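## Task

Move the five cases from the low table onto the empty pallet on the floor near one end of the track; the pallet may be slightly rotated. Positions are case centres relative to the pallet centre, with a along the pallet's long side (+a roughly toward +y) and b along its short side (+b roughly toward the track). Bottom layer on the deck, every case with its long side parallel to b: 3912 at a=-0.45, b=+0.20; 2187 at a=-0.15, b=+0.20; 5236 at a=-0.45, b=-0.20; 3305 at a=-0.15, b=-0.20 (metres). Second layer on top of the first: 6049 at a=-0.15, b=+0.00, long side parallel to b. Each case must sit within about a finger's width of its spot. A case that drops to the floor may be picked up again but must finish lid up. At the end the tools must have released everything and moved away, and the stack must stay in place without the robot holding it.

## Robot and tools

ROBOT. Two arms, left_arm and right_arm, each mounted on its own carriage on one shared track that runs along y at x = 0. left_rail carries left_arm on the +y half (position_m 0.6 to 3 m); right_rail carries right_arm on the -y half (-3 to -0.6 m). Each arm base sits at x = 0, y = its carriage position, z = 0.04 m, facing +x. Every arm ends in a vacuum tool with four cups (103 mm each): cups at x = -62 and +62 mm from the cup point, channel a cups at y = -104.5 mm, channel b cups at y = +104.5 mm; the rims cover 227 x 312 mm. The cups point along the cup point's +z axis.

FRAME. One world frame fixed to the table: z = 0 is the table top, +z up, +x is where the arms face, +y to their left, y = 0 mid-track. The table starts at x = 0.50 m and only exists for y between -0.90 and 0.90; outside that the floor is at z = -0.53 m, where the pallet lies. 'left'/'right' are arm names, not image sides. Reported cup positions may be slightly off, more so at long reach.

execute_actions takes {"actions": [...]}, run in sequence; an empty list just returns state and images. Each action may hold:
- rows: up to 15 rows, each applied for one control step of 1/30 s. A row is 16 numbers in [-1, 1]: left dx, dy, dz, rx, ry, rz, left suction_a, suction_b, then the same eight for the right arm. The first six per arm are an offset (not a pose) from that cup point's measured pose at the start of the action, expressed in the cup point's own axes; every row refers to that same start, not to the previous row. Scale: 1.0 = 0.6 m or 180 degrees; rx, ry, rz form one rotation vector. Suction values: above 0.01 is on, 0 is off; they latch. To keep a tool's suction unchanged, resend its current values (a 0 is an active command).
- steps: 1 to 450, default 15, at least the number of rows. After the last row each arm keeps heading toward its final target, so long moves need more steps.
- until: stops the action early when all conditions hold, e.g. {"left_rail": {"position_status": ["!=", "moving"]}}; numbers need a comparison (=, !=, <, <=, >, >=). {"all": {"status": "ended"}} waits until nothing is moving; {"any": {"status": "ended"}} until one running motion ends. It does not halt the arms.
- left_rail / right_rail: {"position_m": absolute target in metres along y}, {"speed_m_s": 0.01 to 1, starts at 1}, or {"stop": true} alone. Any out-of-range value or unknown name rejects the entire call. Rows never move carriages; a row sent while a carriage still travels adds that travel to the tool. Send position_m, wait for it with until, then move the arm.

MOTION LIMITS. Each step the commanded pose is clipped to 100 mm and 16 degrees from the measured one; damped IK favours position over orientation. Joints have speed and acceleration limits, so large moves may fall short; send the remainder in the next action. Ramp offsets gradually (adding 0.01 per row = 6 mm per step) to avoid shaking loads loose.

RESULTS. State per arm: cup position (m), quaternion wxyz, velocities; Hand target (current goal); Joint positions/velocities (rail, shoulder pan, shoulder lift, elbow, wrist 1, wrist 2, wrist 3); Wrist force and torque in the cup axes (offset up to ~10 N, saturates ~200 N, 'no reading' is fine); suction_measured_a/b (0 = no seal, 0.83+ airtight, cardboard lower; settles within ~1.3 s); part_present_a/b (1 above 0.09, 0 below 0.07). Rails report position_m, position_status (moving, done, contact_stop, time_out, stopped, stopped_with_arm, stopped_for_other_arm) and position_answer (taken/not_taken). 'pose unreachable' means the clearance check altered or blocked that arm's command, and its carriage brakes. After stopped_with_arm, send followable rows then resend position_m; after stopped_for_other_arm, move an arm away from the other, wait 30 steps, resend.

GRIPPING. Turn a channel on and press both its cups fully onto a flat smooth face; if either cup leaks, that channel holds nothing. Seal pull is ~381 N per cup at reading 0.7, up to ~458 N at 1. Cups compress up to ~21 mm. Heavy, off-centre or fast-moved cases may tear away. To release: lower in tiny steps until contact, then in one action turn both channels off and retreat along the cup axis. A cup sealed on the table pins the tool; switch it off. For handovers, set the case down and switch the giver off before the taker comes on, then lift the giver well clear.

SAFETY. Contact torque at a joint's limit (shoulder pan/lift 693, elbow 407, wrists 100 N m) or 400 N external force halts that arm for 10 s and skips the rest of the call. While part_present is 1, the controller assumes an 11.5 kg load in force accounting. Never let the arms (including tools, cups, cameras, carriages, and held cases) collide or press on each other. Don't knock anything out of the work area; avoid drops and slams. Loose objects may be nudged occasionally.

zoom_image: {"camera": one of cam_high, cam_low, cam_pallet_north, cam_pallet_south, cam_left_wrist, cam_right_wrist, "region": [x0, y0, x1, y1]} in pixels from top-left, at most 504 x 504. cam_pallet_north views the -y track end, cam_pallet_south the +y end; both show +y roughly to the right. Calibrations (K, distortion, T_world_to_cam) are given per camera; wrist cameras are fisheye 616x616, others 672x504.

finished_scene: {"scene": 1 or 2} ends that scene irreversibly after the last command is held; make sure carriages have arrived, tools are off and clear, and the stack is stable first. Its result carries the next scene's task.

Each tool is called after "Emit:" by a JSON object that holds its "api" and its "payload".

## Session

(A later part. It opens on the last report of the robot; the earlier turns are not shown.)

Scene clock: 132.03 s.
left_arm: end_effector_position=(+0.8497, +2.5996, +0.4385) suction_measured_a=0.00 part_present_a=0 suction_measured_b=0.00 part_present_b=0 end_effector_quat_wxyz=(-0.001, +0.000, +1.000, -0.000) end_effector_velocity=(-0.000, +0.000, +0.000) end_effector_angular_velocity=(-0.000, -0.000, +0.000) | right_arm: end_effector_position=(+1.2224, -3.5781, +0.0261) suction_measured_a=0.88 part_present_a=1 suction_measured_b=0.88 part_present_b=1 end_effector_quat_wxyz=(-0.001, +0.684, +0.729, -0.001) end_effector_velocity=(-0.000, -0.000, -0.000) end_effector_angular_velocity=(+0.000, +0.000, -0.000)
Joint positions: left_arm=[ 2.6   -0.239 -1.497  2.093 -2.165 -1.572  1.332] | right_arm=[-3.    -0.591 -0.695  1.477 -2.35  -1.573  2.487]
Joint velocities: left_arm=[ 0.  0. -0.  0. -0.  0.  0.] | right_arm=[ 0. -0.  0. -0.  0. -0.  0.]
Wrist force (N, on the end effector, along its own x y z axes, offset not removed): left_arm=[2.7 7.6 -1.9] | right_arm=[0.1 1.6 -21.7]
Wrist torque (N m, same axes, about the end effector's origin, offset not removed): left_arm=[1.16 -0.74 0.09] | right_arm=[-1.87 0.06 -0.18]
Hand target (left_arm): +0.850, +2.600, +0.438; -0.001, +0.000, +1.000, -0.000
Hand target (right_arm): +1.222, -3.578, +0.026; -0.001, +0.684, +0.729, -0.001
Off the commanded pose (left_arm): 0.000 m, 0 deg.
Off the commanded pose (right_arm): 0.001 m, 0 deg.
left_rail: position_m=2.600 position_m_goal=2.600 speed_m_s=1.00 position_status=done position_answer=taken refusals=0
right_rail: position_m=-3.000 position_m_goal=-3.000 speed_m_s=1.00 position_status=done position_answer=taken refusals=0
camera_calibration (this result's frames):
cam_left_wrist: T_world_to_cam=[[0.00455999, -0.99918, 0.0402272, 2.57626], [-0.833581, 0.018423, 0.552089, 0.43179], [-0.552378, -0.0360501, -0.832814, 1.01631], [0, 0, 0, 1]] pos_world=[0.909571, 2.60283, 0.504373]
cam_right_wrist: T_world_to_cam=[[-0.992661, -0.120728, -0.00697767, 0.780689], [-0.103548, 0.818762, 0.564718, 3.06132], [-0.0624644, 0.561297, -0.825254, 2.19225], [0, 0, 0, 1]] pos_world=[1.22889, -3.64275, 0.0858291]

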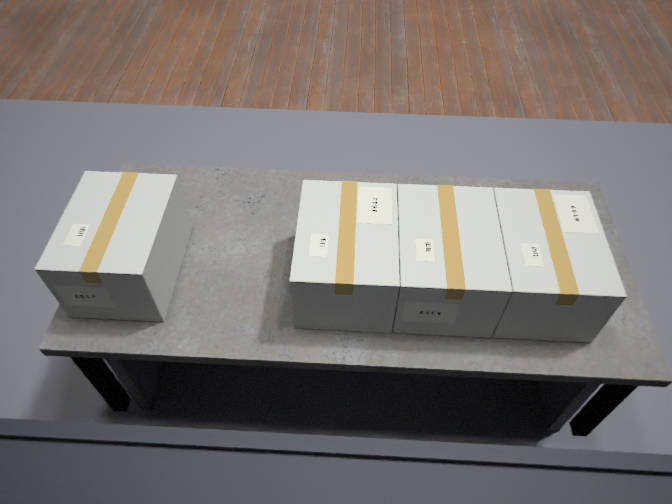

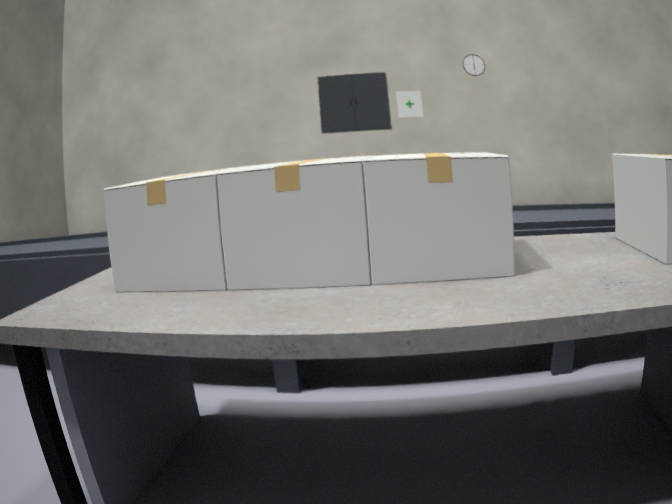

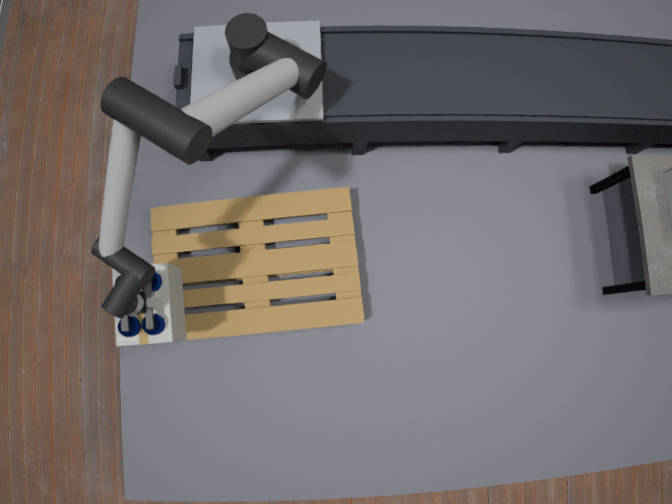

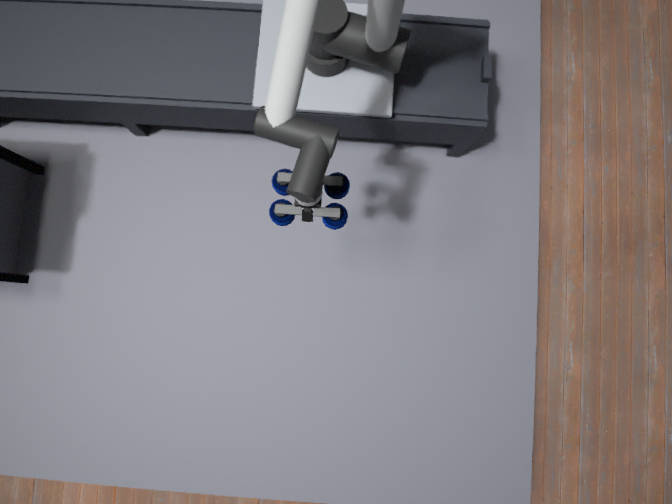

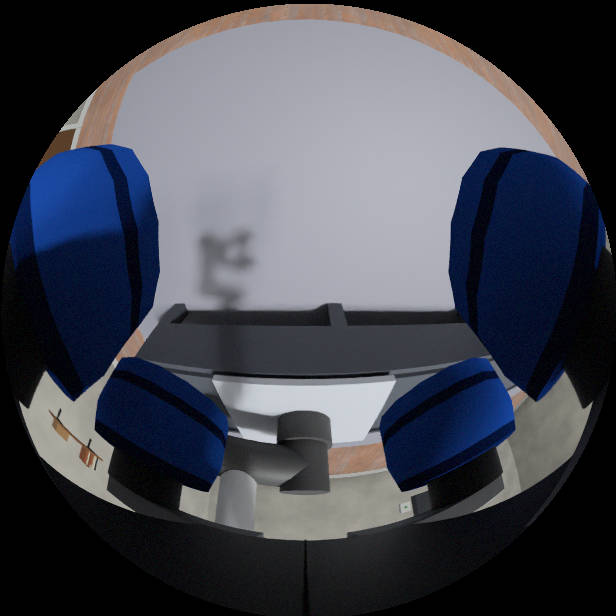

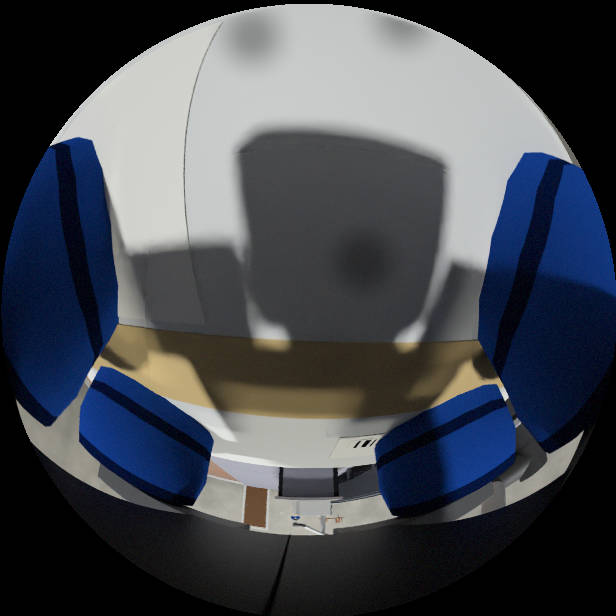

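Lower to ~2.5 cm above the deck, then look.

Emit:
{"api": "execute_actions", "payload": {"actions": [{"rows":[[0,0,0,0,0,0,0,0,0,0,0.03,0,0,0,1,1],[0,0,0,0,0,0,0,0,0,0,0.08,0,0,0,1,1],[0,0,0,0,0,0,0,0,-0.01,0.01,0.15,0,0,0,1,1],[0,0,0,0,0,0,0,0,-0.018,0.014,0.27,0,0,0,1,1]],"steps":30}]}}

Emit:
{"api": "zoom_image", "payload": {"camera": "cam_pallet_north", "region": [100, 230, 260, 360]}}

Scene clock: 137.77 s.
left_arm: end_effector_position=(+0.8497, +2.5996, +0.4385) suction_measured_a=0.00 part_present_a=0 suction_measured_b=0.00 part_present_b=0 end_effector_quat_wxyz=(-0.001, +0.000, +1.000, -0.000) end_effector_velocity=(-0.000, +0.000, +0.000) end_effector_angular_velocity=(-0.000, -0.000, +0.000) | right_arm: end_effector_position=(+1.2313, -3.5884, -0.1358) suction_measured_a=0.88 part_present_a=1 suction_measured_b=0.88 part_present_b=1 end_effector_quat_wxyz=(-0.001, +0.684, +0.729, -0.001) end_effector_velocity=(+0.000, +0.000, -0.000) end_effector_angular_velocity=(+0.000, +0.000, +0.000)
Joint positions: left_arm=[ 2.6   -0.239 -1.497  2.093 -2.165 -1.572  1.332] | right_arm=[-3.    -0.593 -0.545  1.443 -2.466 -1.573  2.484]
Joint velocities: left_arm=[ 0.  0. -0.  0. -0.  0. -0.] | right_arm=[ 0.  0.  0. -0. -0. -0.  0.]
Wrist force (N, on the end effector, along its own x y z axes, offset not removed): left_arm=[4.7 8.0 2.2] | right_arm=[3.2 -0.7 -26.3]
Wrist torque (N m, same axes, about the end effector's origin, offset not removed): left_arm=[1.33 -0.96 0.23] | right_arm=[-2.13 -0.19 0.01]
Hand target (left_arm): +0.850, +2.600, +0.438; -0.001, +0.000, +1.000, -0.000
Hand target (right_arm): +1.231, -3.588, -0.136; -0.001, +0.684, +0.729, -0.001
Off the commanded pose (left_arm): 0.000 m, 0 deg.
Off the commanded pose (right_arm): 0.000 m, 0 deg.
left_rail: position_m=2.600 position_m_goal=2.600 speed_m_s=1.00 position_status=done position_answer=taken refusals=0
right_rail: position_m=-3.000 position_m_goal=-3.000 speed_m_s=1.00 position_status=done position_answer=taken refusals=0
camera_calibration (this result's frames):
cam_left_wrist: T_world_to_cam=[[0.00456002, -0.99918, 0.0402271, 2.57626], [-0.833581, 0.0184229, 0.552089, 0.431791], [-0.552378, -0.0360501, -0.832814, 1.01631], [0, 0, 0, 1]] pos_world=[0.909571, 2.60283, 0.504373]
cam_right_wrist: T_world_to_cam=[[-0.992665, -0.120693, -0.00697812, 0.787231], [-0.103524, 0.818804, 0.564662, 3.16221], [-0.0624371, 0.561243, -0.825293, 2.06477], [0, 0, 0, 1]] pos_world=[1.23774, -3.65305, -0.0760494]

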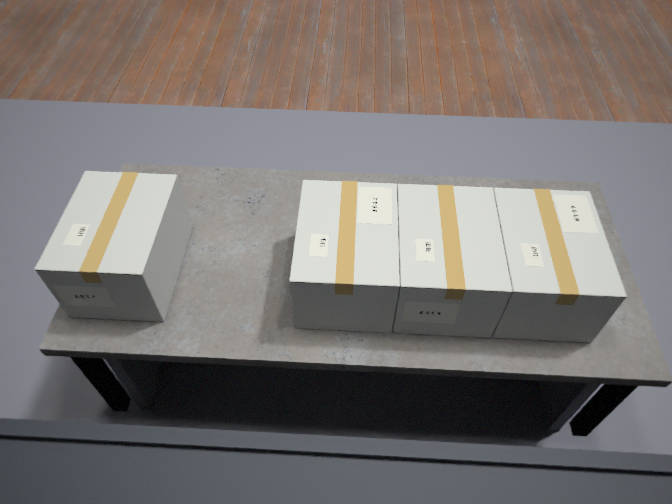

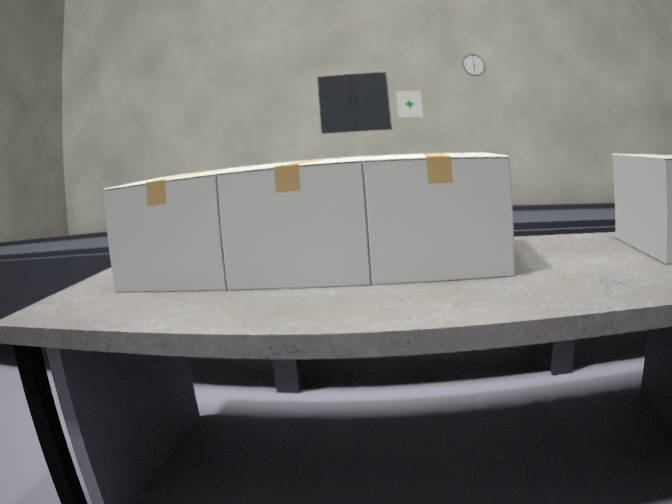

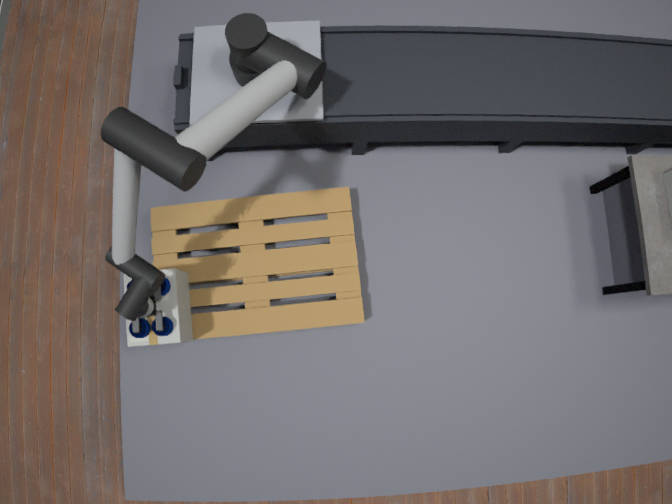

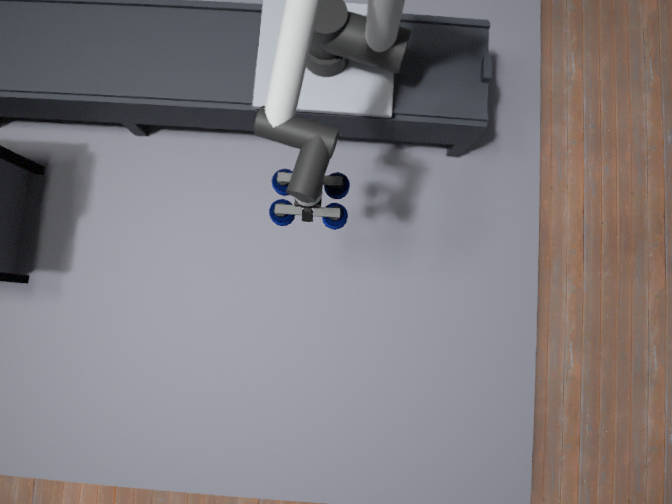

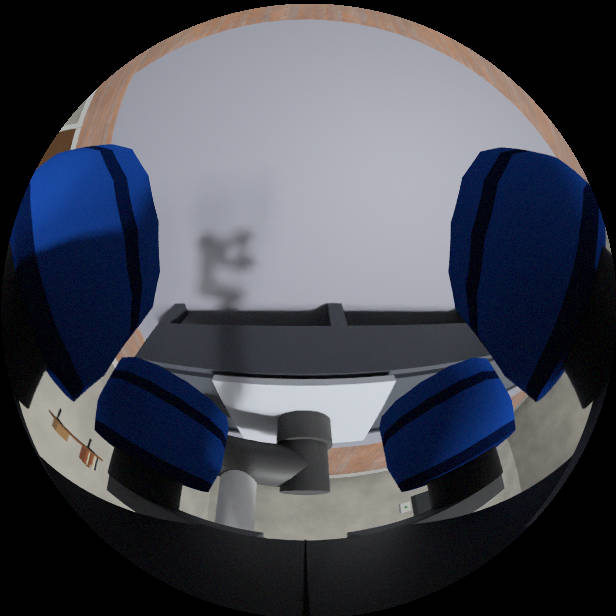

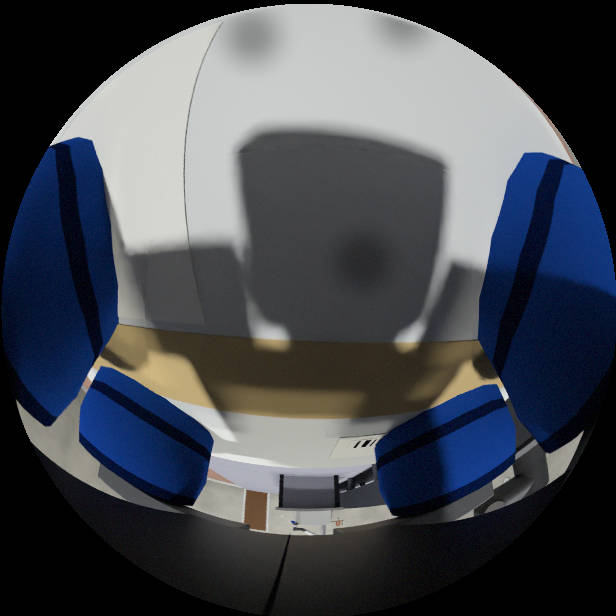

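Region (100, 230, 260, 360) of cam_pallet_north's 672x504 image, scaled by 3.150, with more detail than that image has; it fills the top 410 rows of this view, and the rest is white.

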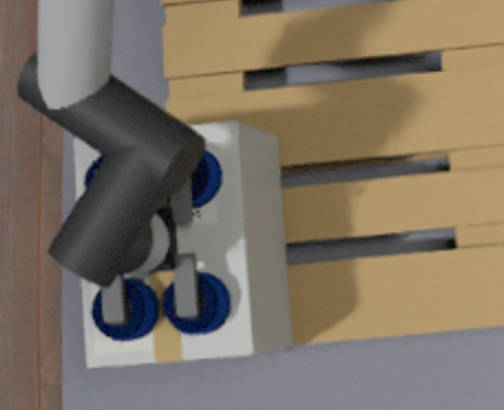

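Emit:
{"api": "execute_actions", "payload": {"actions": [{"rows":[[0,0,0,0,0,0,0,0,0.02,0,0,0,0,0,1,1],[0,0,0,0,0,0,0,0,0.05,-0.005,0,0,0,0,1,1],[0,0,0,0,0,0,0,0,0.09,-0.01,0.01,0,0,0,1,1],[0,0,0,0,0,0,0,0,0.125,-0.017,0.02,0,0,0,1,1]],"steps":25}]}}

Emit:
{"api": "zoom_image", "payload": {"camera": "cam_pallet_north", "region": [120, 250, 260, 360]}}

Scene clock: 152.87 s.
left_arm: end_effector_position=(+0.8497, +2.5996, +0.4385) suction_measured_a=0.00 part_present_a=0 suction_measured_b=0.00 part_present_b=0 end_effector_quat_wxyz=(-0.001, +0.000, +1.000, -0.000) end_effector_velocity=(+0.000, -0.000, -0.000) end_effector_angular_velocity=(+0.000, +0.000, -0.000) | right_arm: end_effector_position=(+1.2163, -3.5143, -0.1478) suction_measured_a=0.88 part_present_a=1 suction_measured_b=0.88 part_present_b=1 end_effector_quat_wxyz=(-0.001, +0.684, +0.729, -0.001) end_effector_velocity=(-0.000, +0.000, -0.000) end_effector_angular_velocity=(+0.000, +0.000, +0.000)
Joint positions: left_arm=[ 2.6   -0.239 -1.497  2.093 -2.165 -1.572  1.332] | right_arm=[-3.    -0.552 -0.565  1.523 -2.527 -1.573  2.525]
Joint velocities: left_arm=[ 0. -0.  0. -0.  0. -0. -0.] | right_arm=[ 0.  0. -0.  0. -0. -0.  0.]
Wrist force (N, on the end effector, along its own x y z axes, offset not removed): left_arm=[3.5 4.7 0.1] | right_arm=[-4.9 3.6 -24.0]
Wrist torque (N m, same axes, about the end effector's origin, offset not removed): left_arm=[1.02 -0.91 0.28] | right_arm=[-1.67 0.88 -0.07]
Hand target (left_arm): +0.850, +2.600, +0.438; -0.001, +0.000, +1.000, -0.000
Hand target (right_arm): +1.216, -3.514, -0.148; -0.001, +0.684, +0.729, -0.001
Off the commanded pose (left_arm): 0.000 m, 0 deg.
Off the commanded pose (right_arm): 0.000 m, 0 deg.
left_rail: position_m=2.600 position_m_goal=2.600 speed_m_s=1.00 position_status=done position_answer=taken refusals=0
right_rail: position_m=-3.000 position_m_goal=-3.000 speed_m_s=1.00 position_status=done position_answer=taken refusals=0
camera_calibration (this result's frames):
cam_left_wrist: T_world_to_cam=[[0.00456015, -0.99918, 0.0402271, 2.57626], [-0.833581, 0.0184228, 0.552089, 0.431791], [-0.552378, -0.0360501, -0.832814, 1.01631], [0, 0, 0, 1]] pos_world=[0.909571, 2.60283, 0.504373]
cam_right_wrist: T_world_to_cam=[[-0.992669, -0.12067, -0.00691934, 0.781315], [-0.103482, 0.81891, 0.564516, 3.10703], [-0.0624538, 0.561093, -0.825393, 2.01184], [0, 0, 0, 1]] pos_world=[1.22276, -3.57892, -0.0880063]

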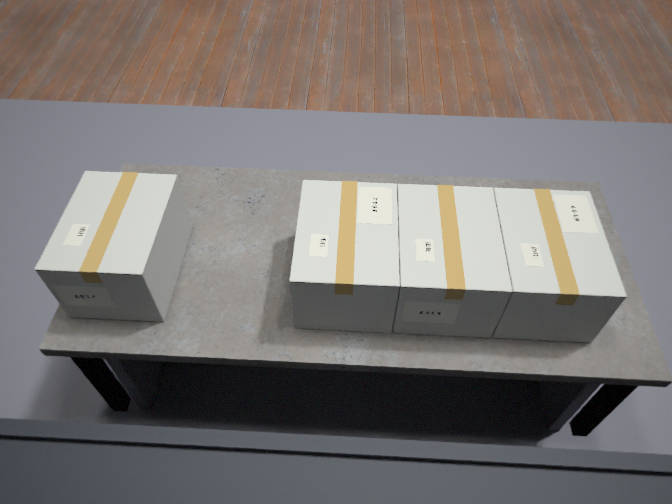

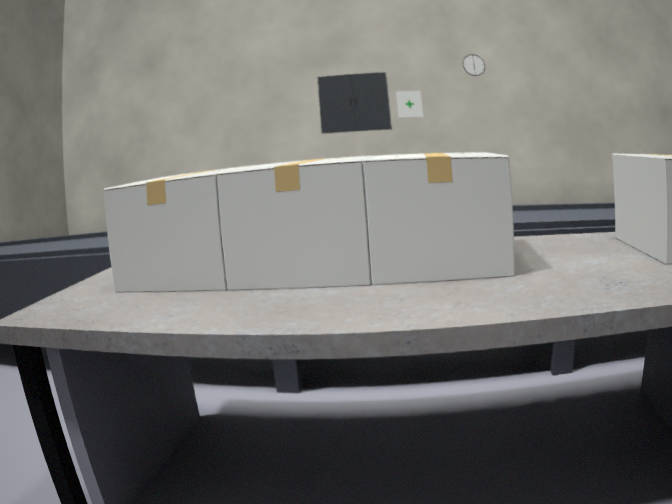

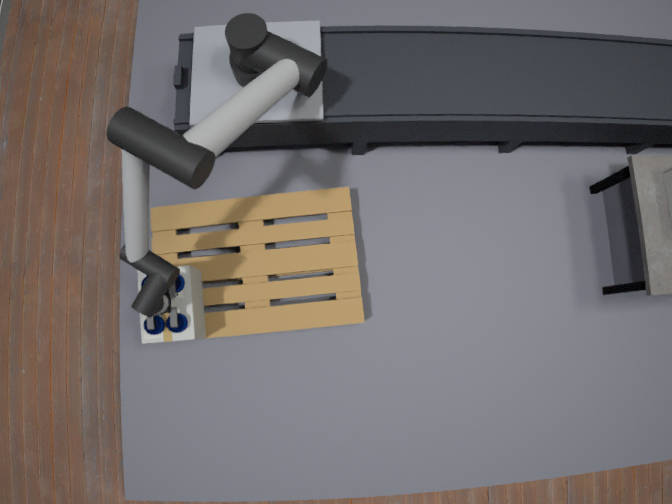

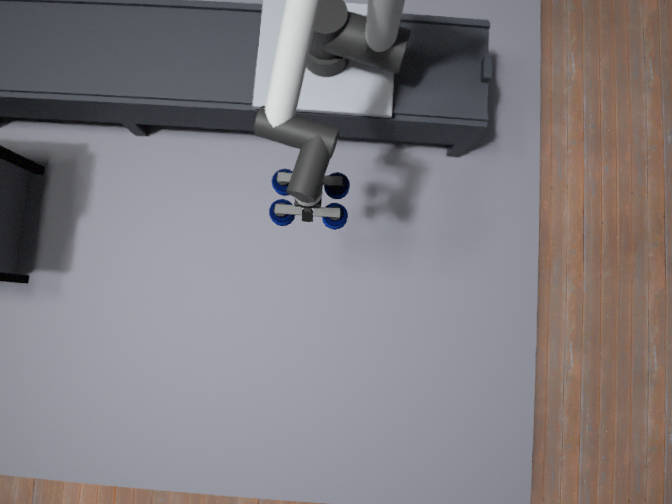

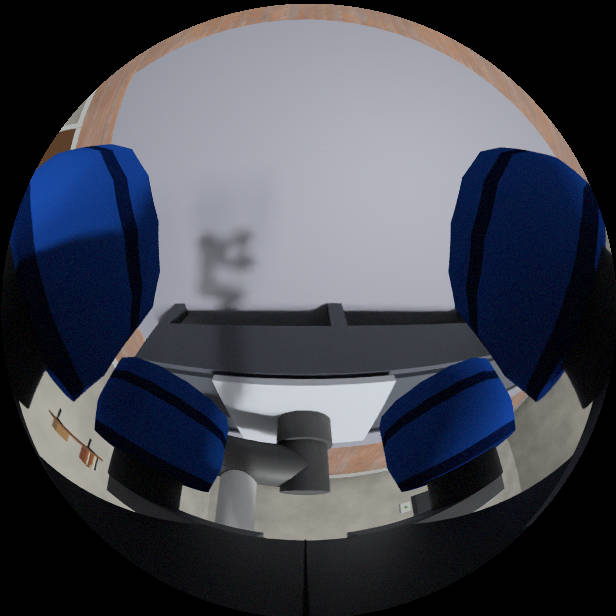

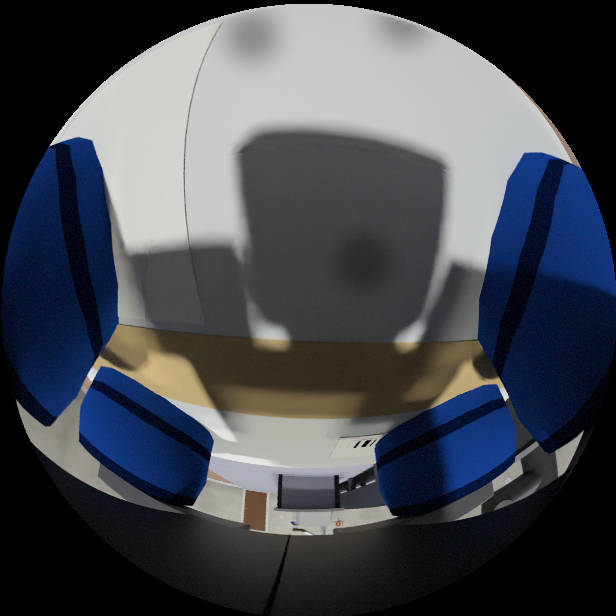

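Region (120, 250, 260, 360) of cam_pallet_north's 672x504 image, scaled by 3.600, with more detail than that image has; it fills the top 396 rows of this view, and the rest is white.

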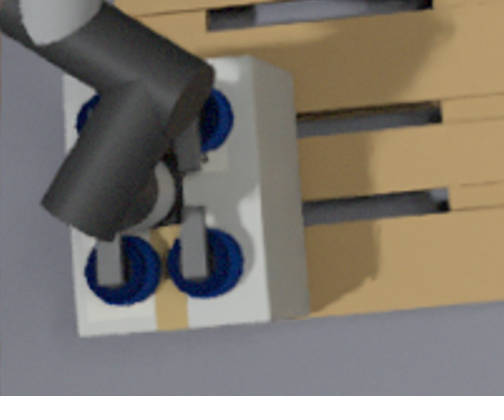

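Emit:
{"api": "execute_actions", "payload": {"actions": [{"rows":[[0,0,0,0,0,0,0,0,0,-0.004,0.004,0,0,0,1,1],[0,0,0,0,0,0,0,0,0,-0.007,0.008,0,0,0,1,1],[0,0,0,0,0,0,0,0,0,-0.007,0.012,0,0,0,1,1],[0,0,0,0,0,0,0,0,0,-0.007,0.016,0,0,0,1,1],[0,0,0,0,0,0,0,0,0,-0.007,0.02,0,0,0,1,1],[0,0,0,0,0,0,0,0,0,-0.007,0.024,0,0,0,1,1]],"steps":12}]}}

Scene clock: 170.37 s.
left_arm: end_effector_position=(+0.8497, +2.5996, +0.4385) suction_measured_a=0.00 part_present_a=0 suction_measured_b=0.00 part_present_b=0 end_effector_quat_wxyz=(-0.001, +0.000, +1.000, -0.000) end_effector_velocity=(+0.000, -0.000, -0.000) end_effector_angular_velocity=(+0.000, +0.000, -0.000) | right_arm: end_effector_position=(+1.2120, -3.5143, -0.1614) suction_measured_a=0.88 part_present_a=1 suction_measured_b=0.88 part_present_b=1 end_effector_quat_wxyz=(-0.001, +0.684, +0.729, -0.001) end_effector_velocity=(-0.001, -0.001, -0.010) end_effector_angular_velocity=(-0.000, -0.001, -0.000)
Joint positions: left_arm=[ 2.6   -0.239 -1.497  2.093 -2.165 -1.572  1.332] | right_arm=[-3.    -0.554 -0.554  1.527 -2.541 -1.573  2.523]
Joint velocities: left_arm=[ 0. -0.  0. -0.  0. -0. -0.] | right_arm=[ 0.    -0.001  0.009 -0.001 -0.008 -0.    -0.001]
Wrist force (N, on the end effector, along its own x y z axes, offset not removed): left_arm=[0.3 -1.6 3.0] | right_arm=[-4.7 -1.4 -22.4]
Wrist torque (N m, same axes, about the end effector's origin, offset not removed): left_arm=[-0.10 -0.47 0.22] | right_arm=[-2.14 0.89 -0.10]
Hand target (left_arm): +0.850, +2.600, +0.438; -0.001, +0.000, +1.000, -0.000
Hand target (right_arm): +1.212, -3.515, -0.162; -0.001, +0.684, +0.729, -0.001
Off the commanded pose (left_arm): 0.000 m, 0 deg.
Off the commanded pose (right_arm): 0.001 m, 0 deg.
left_rail: position_m=2.600 position_m_goal=2.600 speed_m_s=1.00 position_status=done position_answer=taken refusals=0
right_rail: position_m=-3.000 position_m_goal=-3.000 speed_m_s=1.00 position_status=done position_answer=taken refusals=0
camera_calibration (this result's frames):
cam_left_wrist: T_world_to_cam=[[0.00456029, -0.99918, 0.040227, 2.57626], [-0.833581, 0.0184226, 0.55209, 0.431791], [-0.552378, -0.0360501, -0.832814, 1.01631], [0, 0, 0, 1]] pos_world=[0.909571, 2.60283, 0.504373]
cam_right_wrist: T_world_to_cam=[[-0.992665, -0.120706, -0.0067485, 0.776887], [-0.103407, 0.818837, 0.564636, 3.11402], [-0.062629, 0.561192, -0.825313, 2.00094], [0, 0, 0, 1]] pos_world=[1.21852, -3.57901, -0.101645]

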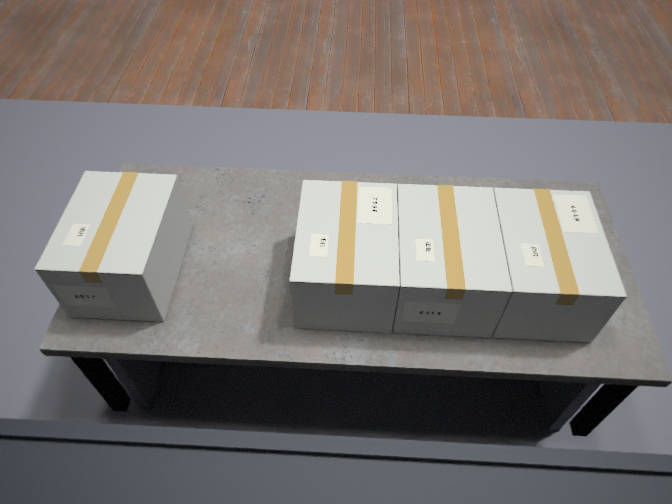

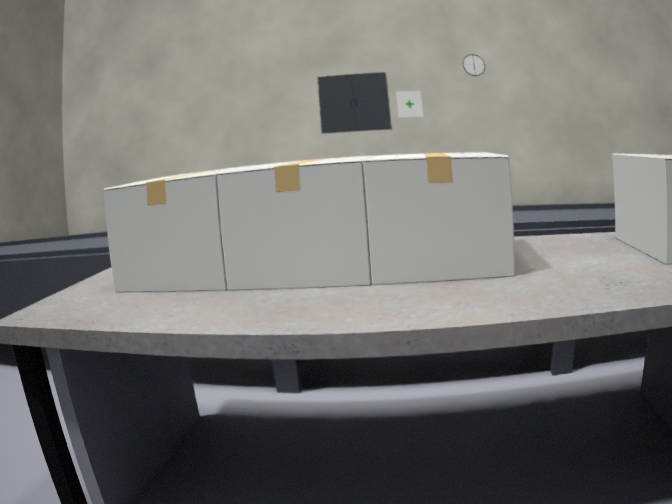

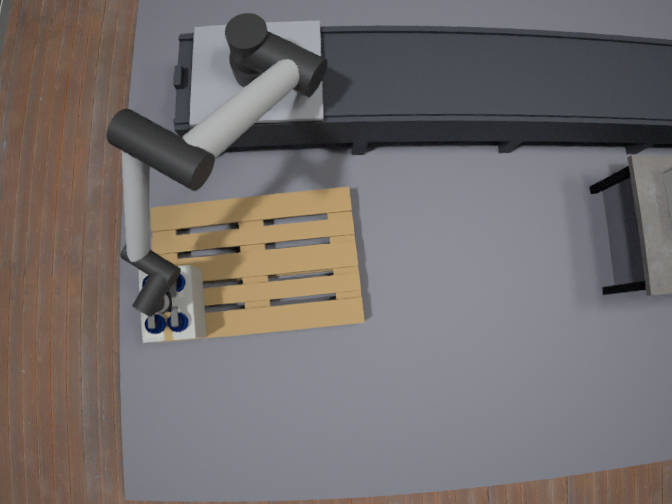

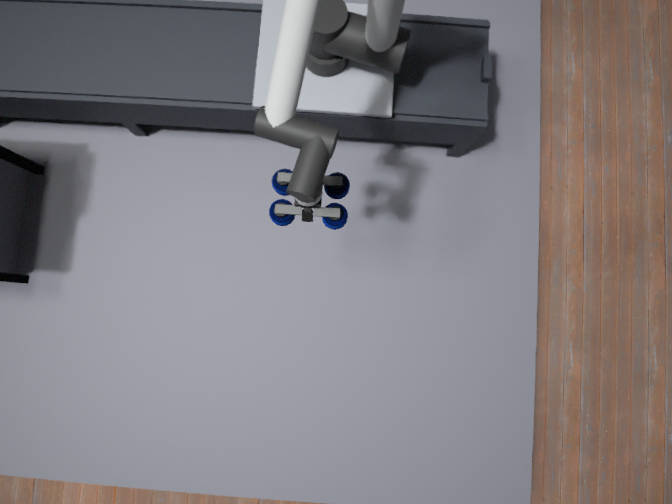

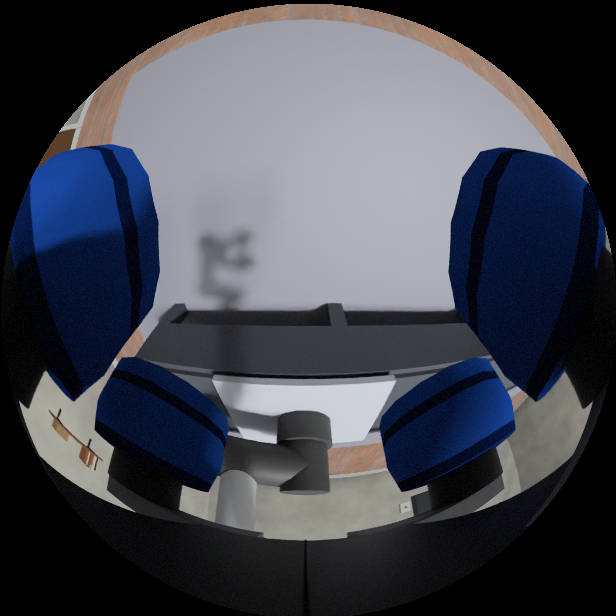

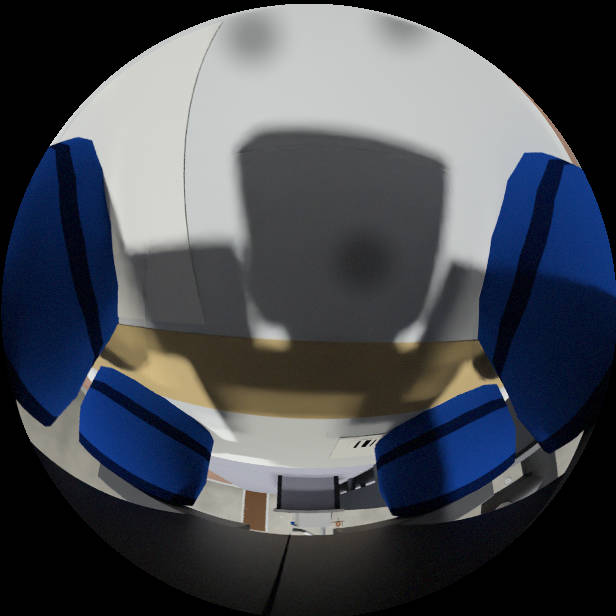

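Emit:
{"api": "execute_actions", "payload": {"actions": [{"rows":[[0,0,0,0,0,0,0,0,0,0,0.003,0,0,0,1,1],[0,0,0,0,0,0,0,0,0,0,0.006,0,0,0,1,1],[0,0,0,0,0,0,0,0,0,0,0.008,0,0,0,1,1]],"steps":10}]}}

Scene clock: 174.83 s.
left_arm: end_effector_position=(+0.8497, +2.5996, +0.4385) suction_measured_a=0.00 part_present_a=0 suction_measured_b=0.00 part_present_b=0 end_effector_quat_wxyz=(-0.001, +0.000, +1.000, -0.000) end_effector_velocity=(+0.000, -0.000, -0.000) end_effector_angular_velocity=(+0.000, +0.000, +0.000) | right_arm: end_effector_position=(+1.2120, -3.5145, -0.1660) suction_measured_a=0.88 part_present_a=1 suction_measured_b=0.88 part_present_b=1 end_effector_quat_wxyz=(-0.001, +0.684, +0.729, -0.001) end_effector_velocity=(+0.000, -0.000, -0.003) end_effector_angular_velocity=(-0.000, -0.000, -0.000)
Joint positions: left_arm=[ 2.6   -0.239 -1.497  2.093 -2.165 -1.572  1.332] | right_arm=[-3.    -0.554 -0.55   1.526 -2.544 -1.573  2.523]
Joint velocities: left_arm=[ 0. -0.  0. -0.  0. -0. -0.] | right_arm=[ 0.     0.     0.003 -0.001 -0.002 -0.     0.   ]
Wrist force (N, on the end effector, along its own x y z axes, offset not removed): left_arm=[-5.5 4.2 -0.5] | right_arm=[-3.1 -4.0 -22.1]
Wrist torque (N m, same axes, about the end effector's origin, offset not removed): left_arm=[0.69 0.30 0.24] | right_arm=[-2.80 0.47 -0.05]
Hand target (left_arm): +0.850, +2.600, +0.438; -0.001, +0.000, +1.000, -0.000
Hand target (right_arm): +1.212, -3.514, -0.166; -0.001, +0.684, +0.729, -0.001
Off the commanded pose (left_arm): 0.000 m, 0 deg.
Off the commanded pose (right_arm): 0.000 m, 0 deg.
left_rail: position_m=2.600 position_m_goal=2.600 speed_m_s=1.00 position_status=done position_answer=taken refusals=0
right_rail: position_m=-3.000 position_m_goal=-3.000 speed_m_s=1.00 position_status=done position_answer=taken refusals=0
camera_calibration (this result's frames):
cam_left_wrist: T_world_to_cam=[[0.0045599, -0.99918, 0.0402271, 2.57626], [-0.833581, 0.018423, 0.552089, 0.43179], [-0.552378, -0.03605, -0.832814, 1.01631], [0, 0, 0, 1]] pos_world=[0.909571, 2.60283, 0.504373]
cam_right_wrist: T_world_to_cam=[[-0.99267, -0.120669, -0.00673816, 0.776915], [-0.10337, 0.818836, 0.564643, 3.11665], [-0.0626174, 0.5612, -0.825308, 1.99724], [0, 0, 0, 1]] pos_world=[1.21845, -3.57913, -0.106218]

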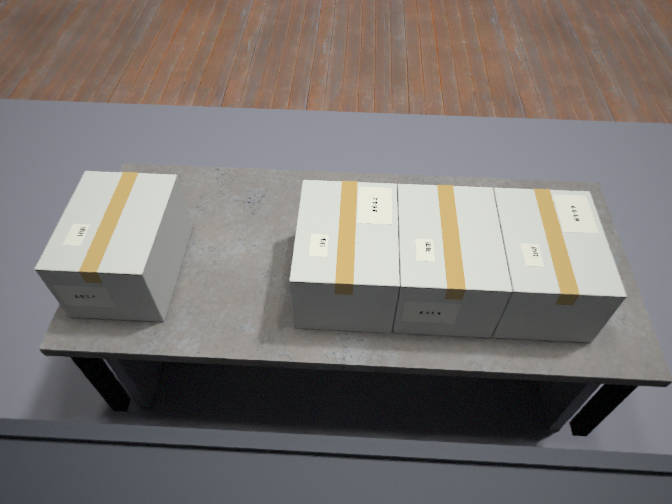

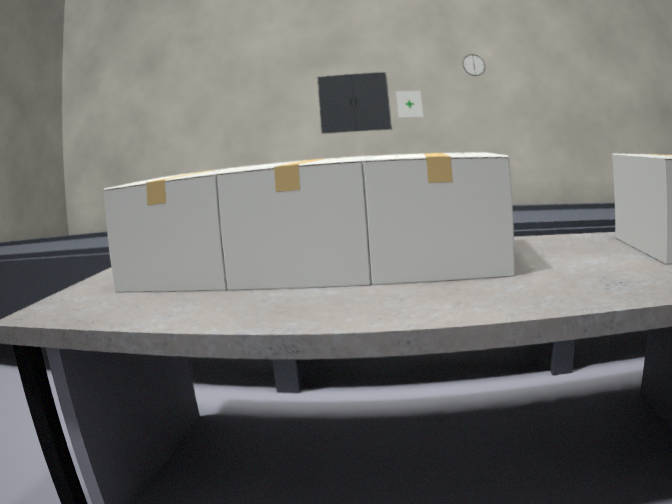

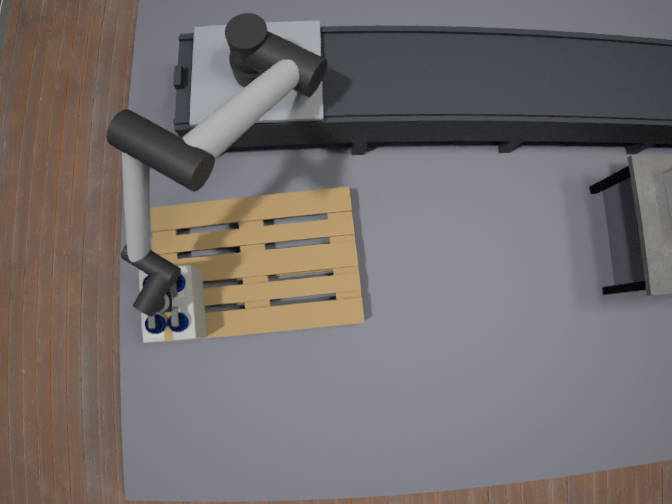

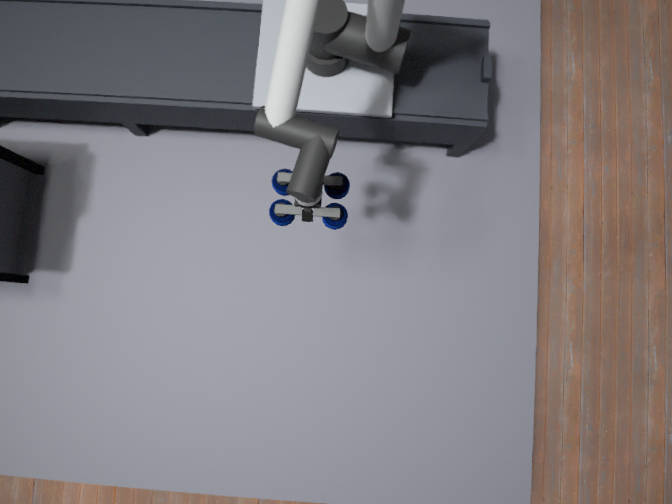

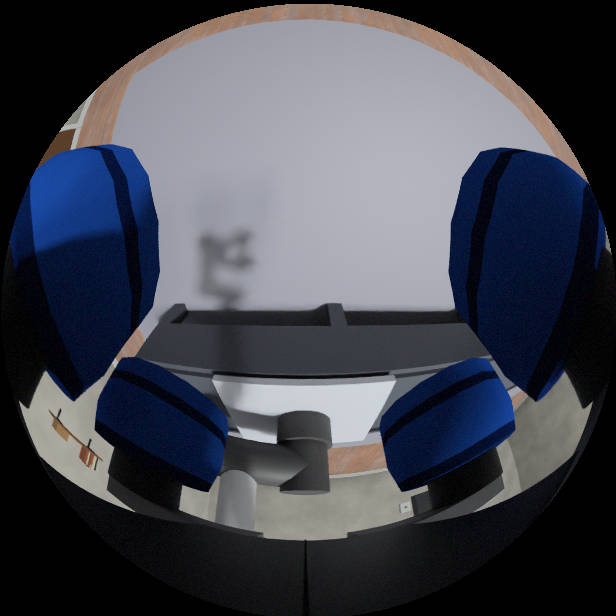

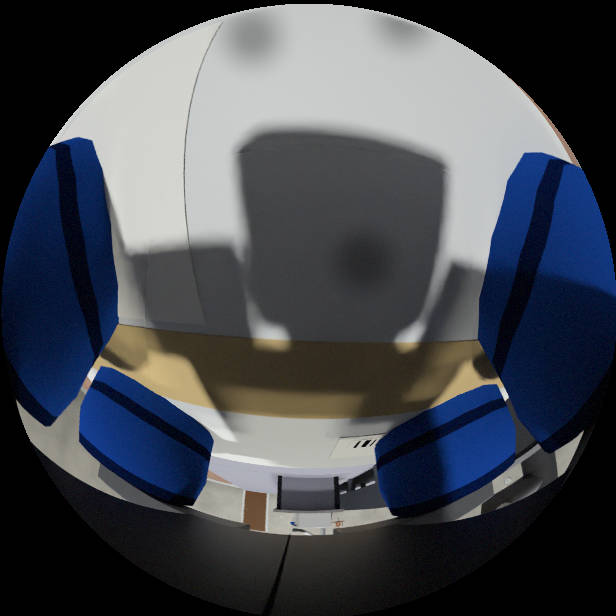

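Emit:
{"api": "execute_actions", "payload": {"actions": [{"rows":[[0,0,0,0,0,0,0,0,0,0,0.003,0,0,0,1,1],[0,0,0,0,0,0,0,0,0,0,0.006,0,0,0,1,1],[0,0,0,0,0,0,0,0,0,0,0.008,0,0,0,1,1]],"steps":10}]}}

Scene clock: 178.63 s.
left_arm: end_effector_position=(+0.8497, +2.5996, +0.4385) suction_measured_a=0.00 part_present_a=0 suction_measured_b=0.00 part_present_b=0 end_effector_quat_wxyz=(-0.001, +0.000, +1.000, -0.000) end_effector_velocity=(-0.000, +0.000, +0.000) end_effector_angular_velocity=(+0.000, -0.000, +0.000) | right_arm: end_effector_position=(+1.2125, -3.5146, -0.1692) suction_measured_a=0.88 part_present_a=1 suction_measured_b=0.88 part_present_b=1 end_effector_quat_wxyz=(-0.001, +0.684, +0.729, -0.001) end_effector_velocity=(-0.000, +0.000, -0.003) end_effector_angular_velocity=(+0.000, +0.000, -0.000)
Joint positions: left_arm=[ 2.6   -0.239 -1.497  2.093 -2.165 -1.572  1.332] | right_arm=[-3.    -0.554 -0.546  1.525 -2.547 -1.573  2.523]
Joint velocities: left_arm=[ 0.  0. -0.  0. -0.  0. -0.] | right_arm=[ 0.    -0.     0.003 -0.    -0.002  0.     0.   ]
Wrist force (N, on the end effector, along its own x y z axes, offset not removed): left_arm=[-4.1 7.0 -2.5] | right_arm=[50.2 -85.6 -200.0]
Wrist torque (N m, same axes, about the end effector's origin, offset not removed): left_arm=[1.09 0.11 0.16] | right_arm=[4.45 9.16 -0.37]
Hand target (left_arm): +0.850, +2.600, +0.438; -0.001, +0.000, +1.000, -0.000
Hand target (right_arm): +1.212, -3.514, -0.171; -0.001, +0.684, +0.729, -0.001
Off the commanded pose (left_arm): 0.000 m, 0 deg.
Off the commanded pose (right_arm): 0.002 m, 0 deg.
left_rail: position_m=2.600 position_m_goal=2.600 speed_m_s=1.00 position_status=done position_answer=taken refusals=0
right_rail: position_m=-3.000 position_m_goal=-3.000 speed_m_s=1.00 position_status=done position_answer=taken refusals=0
camera_calibration (this result's frames):
cam_left_wrist: T_world_to_cam=[[0.00455985, -0.99918, 0.040227, 2.57626], [-0.833581, 0.018423, 0.552089, 0.43179], [-0.552378, -0.0360499, -0.832814, 1.01631], [0, 0, 0, 1]] pos_world=[0.909571, 2.60283, 0.504373]
cam_right_wrist: T_world_to_cam=[[-0.992658, -0.12071, -0.00763765, 0.77713], [-0.10395, 0.819143, 0.564092, 3.12039], [-0.0618351, 0.560744, -0.825677, 1.99207], [0, 0, 0, 1]] pos_world=[1.21897, -3.57928, -0.109439]

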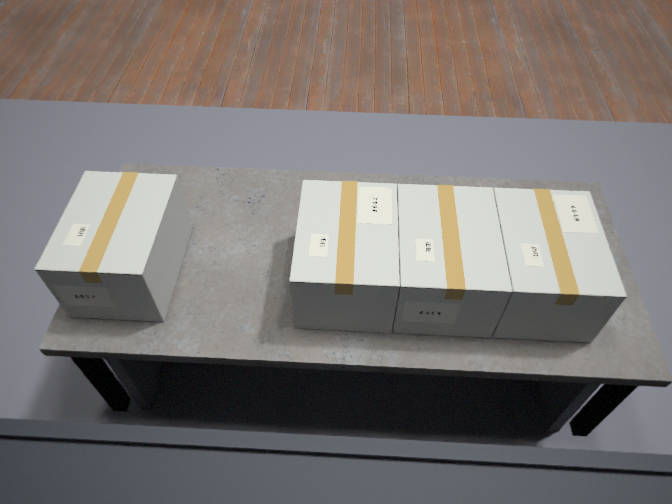

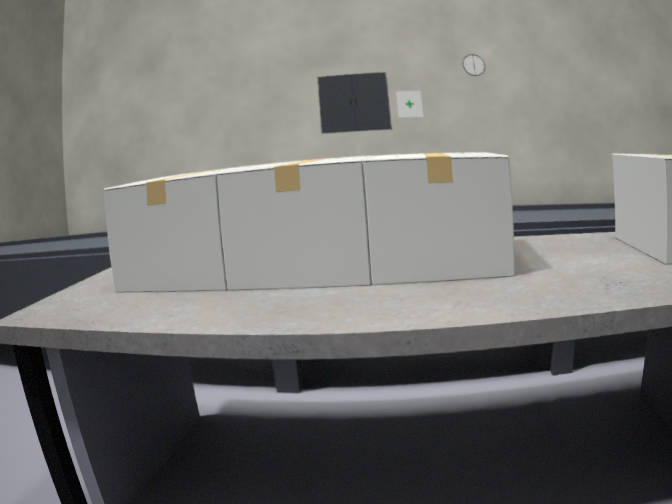

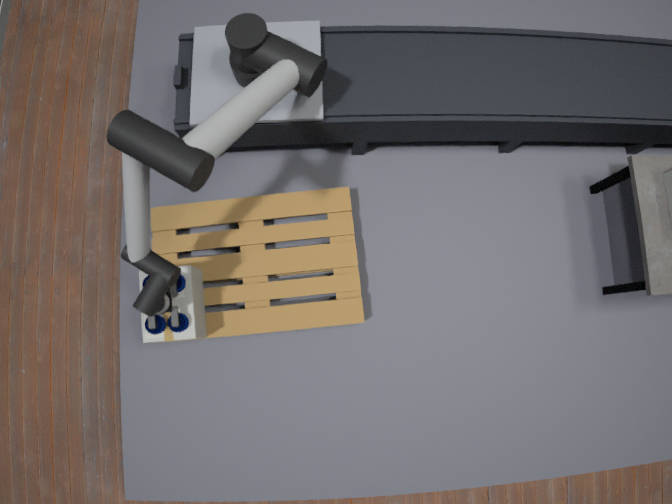

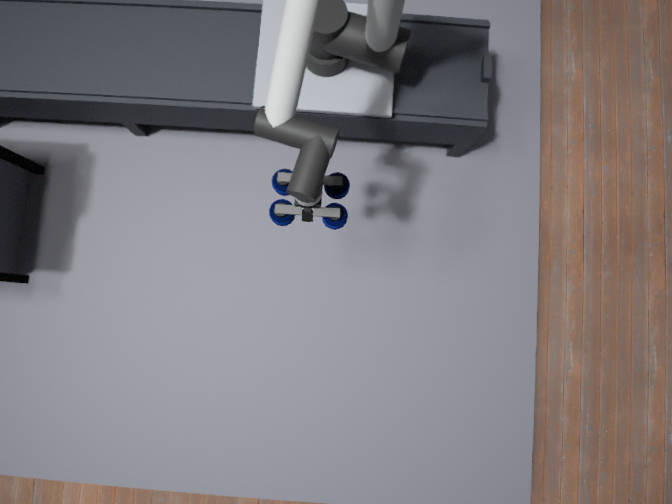

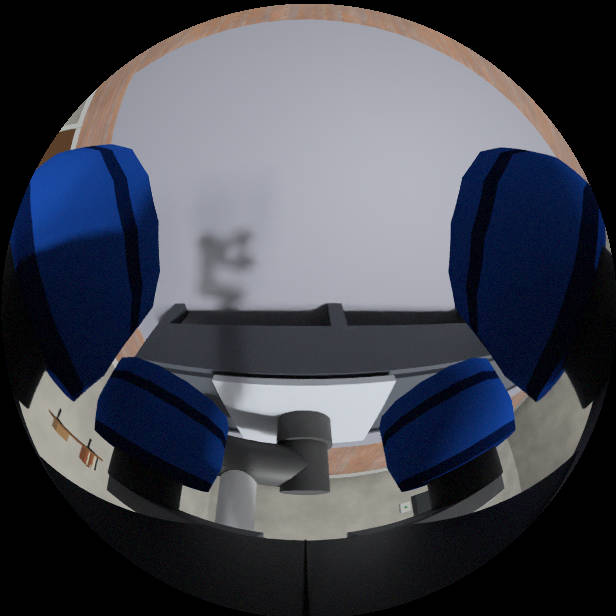

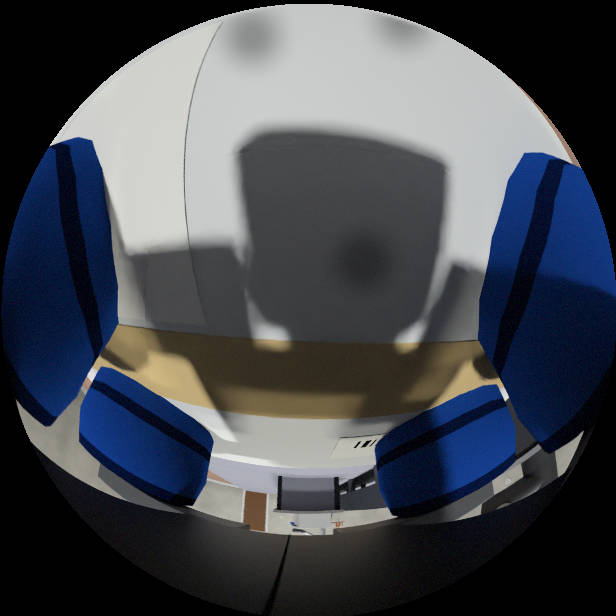

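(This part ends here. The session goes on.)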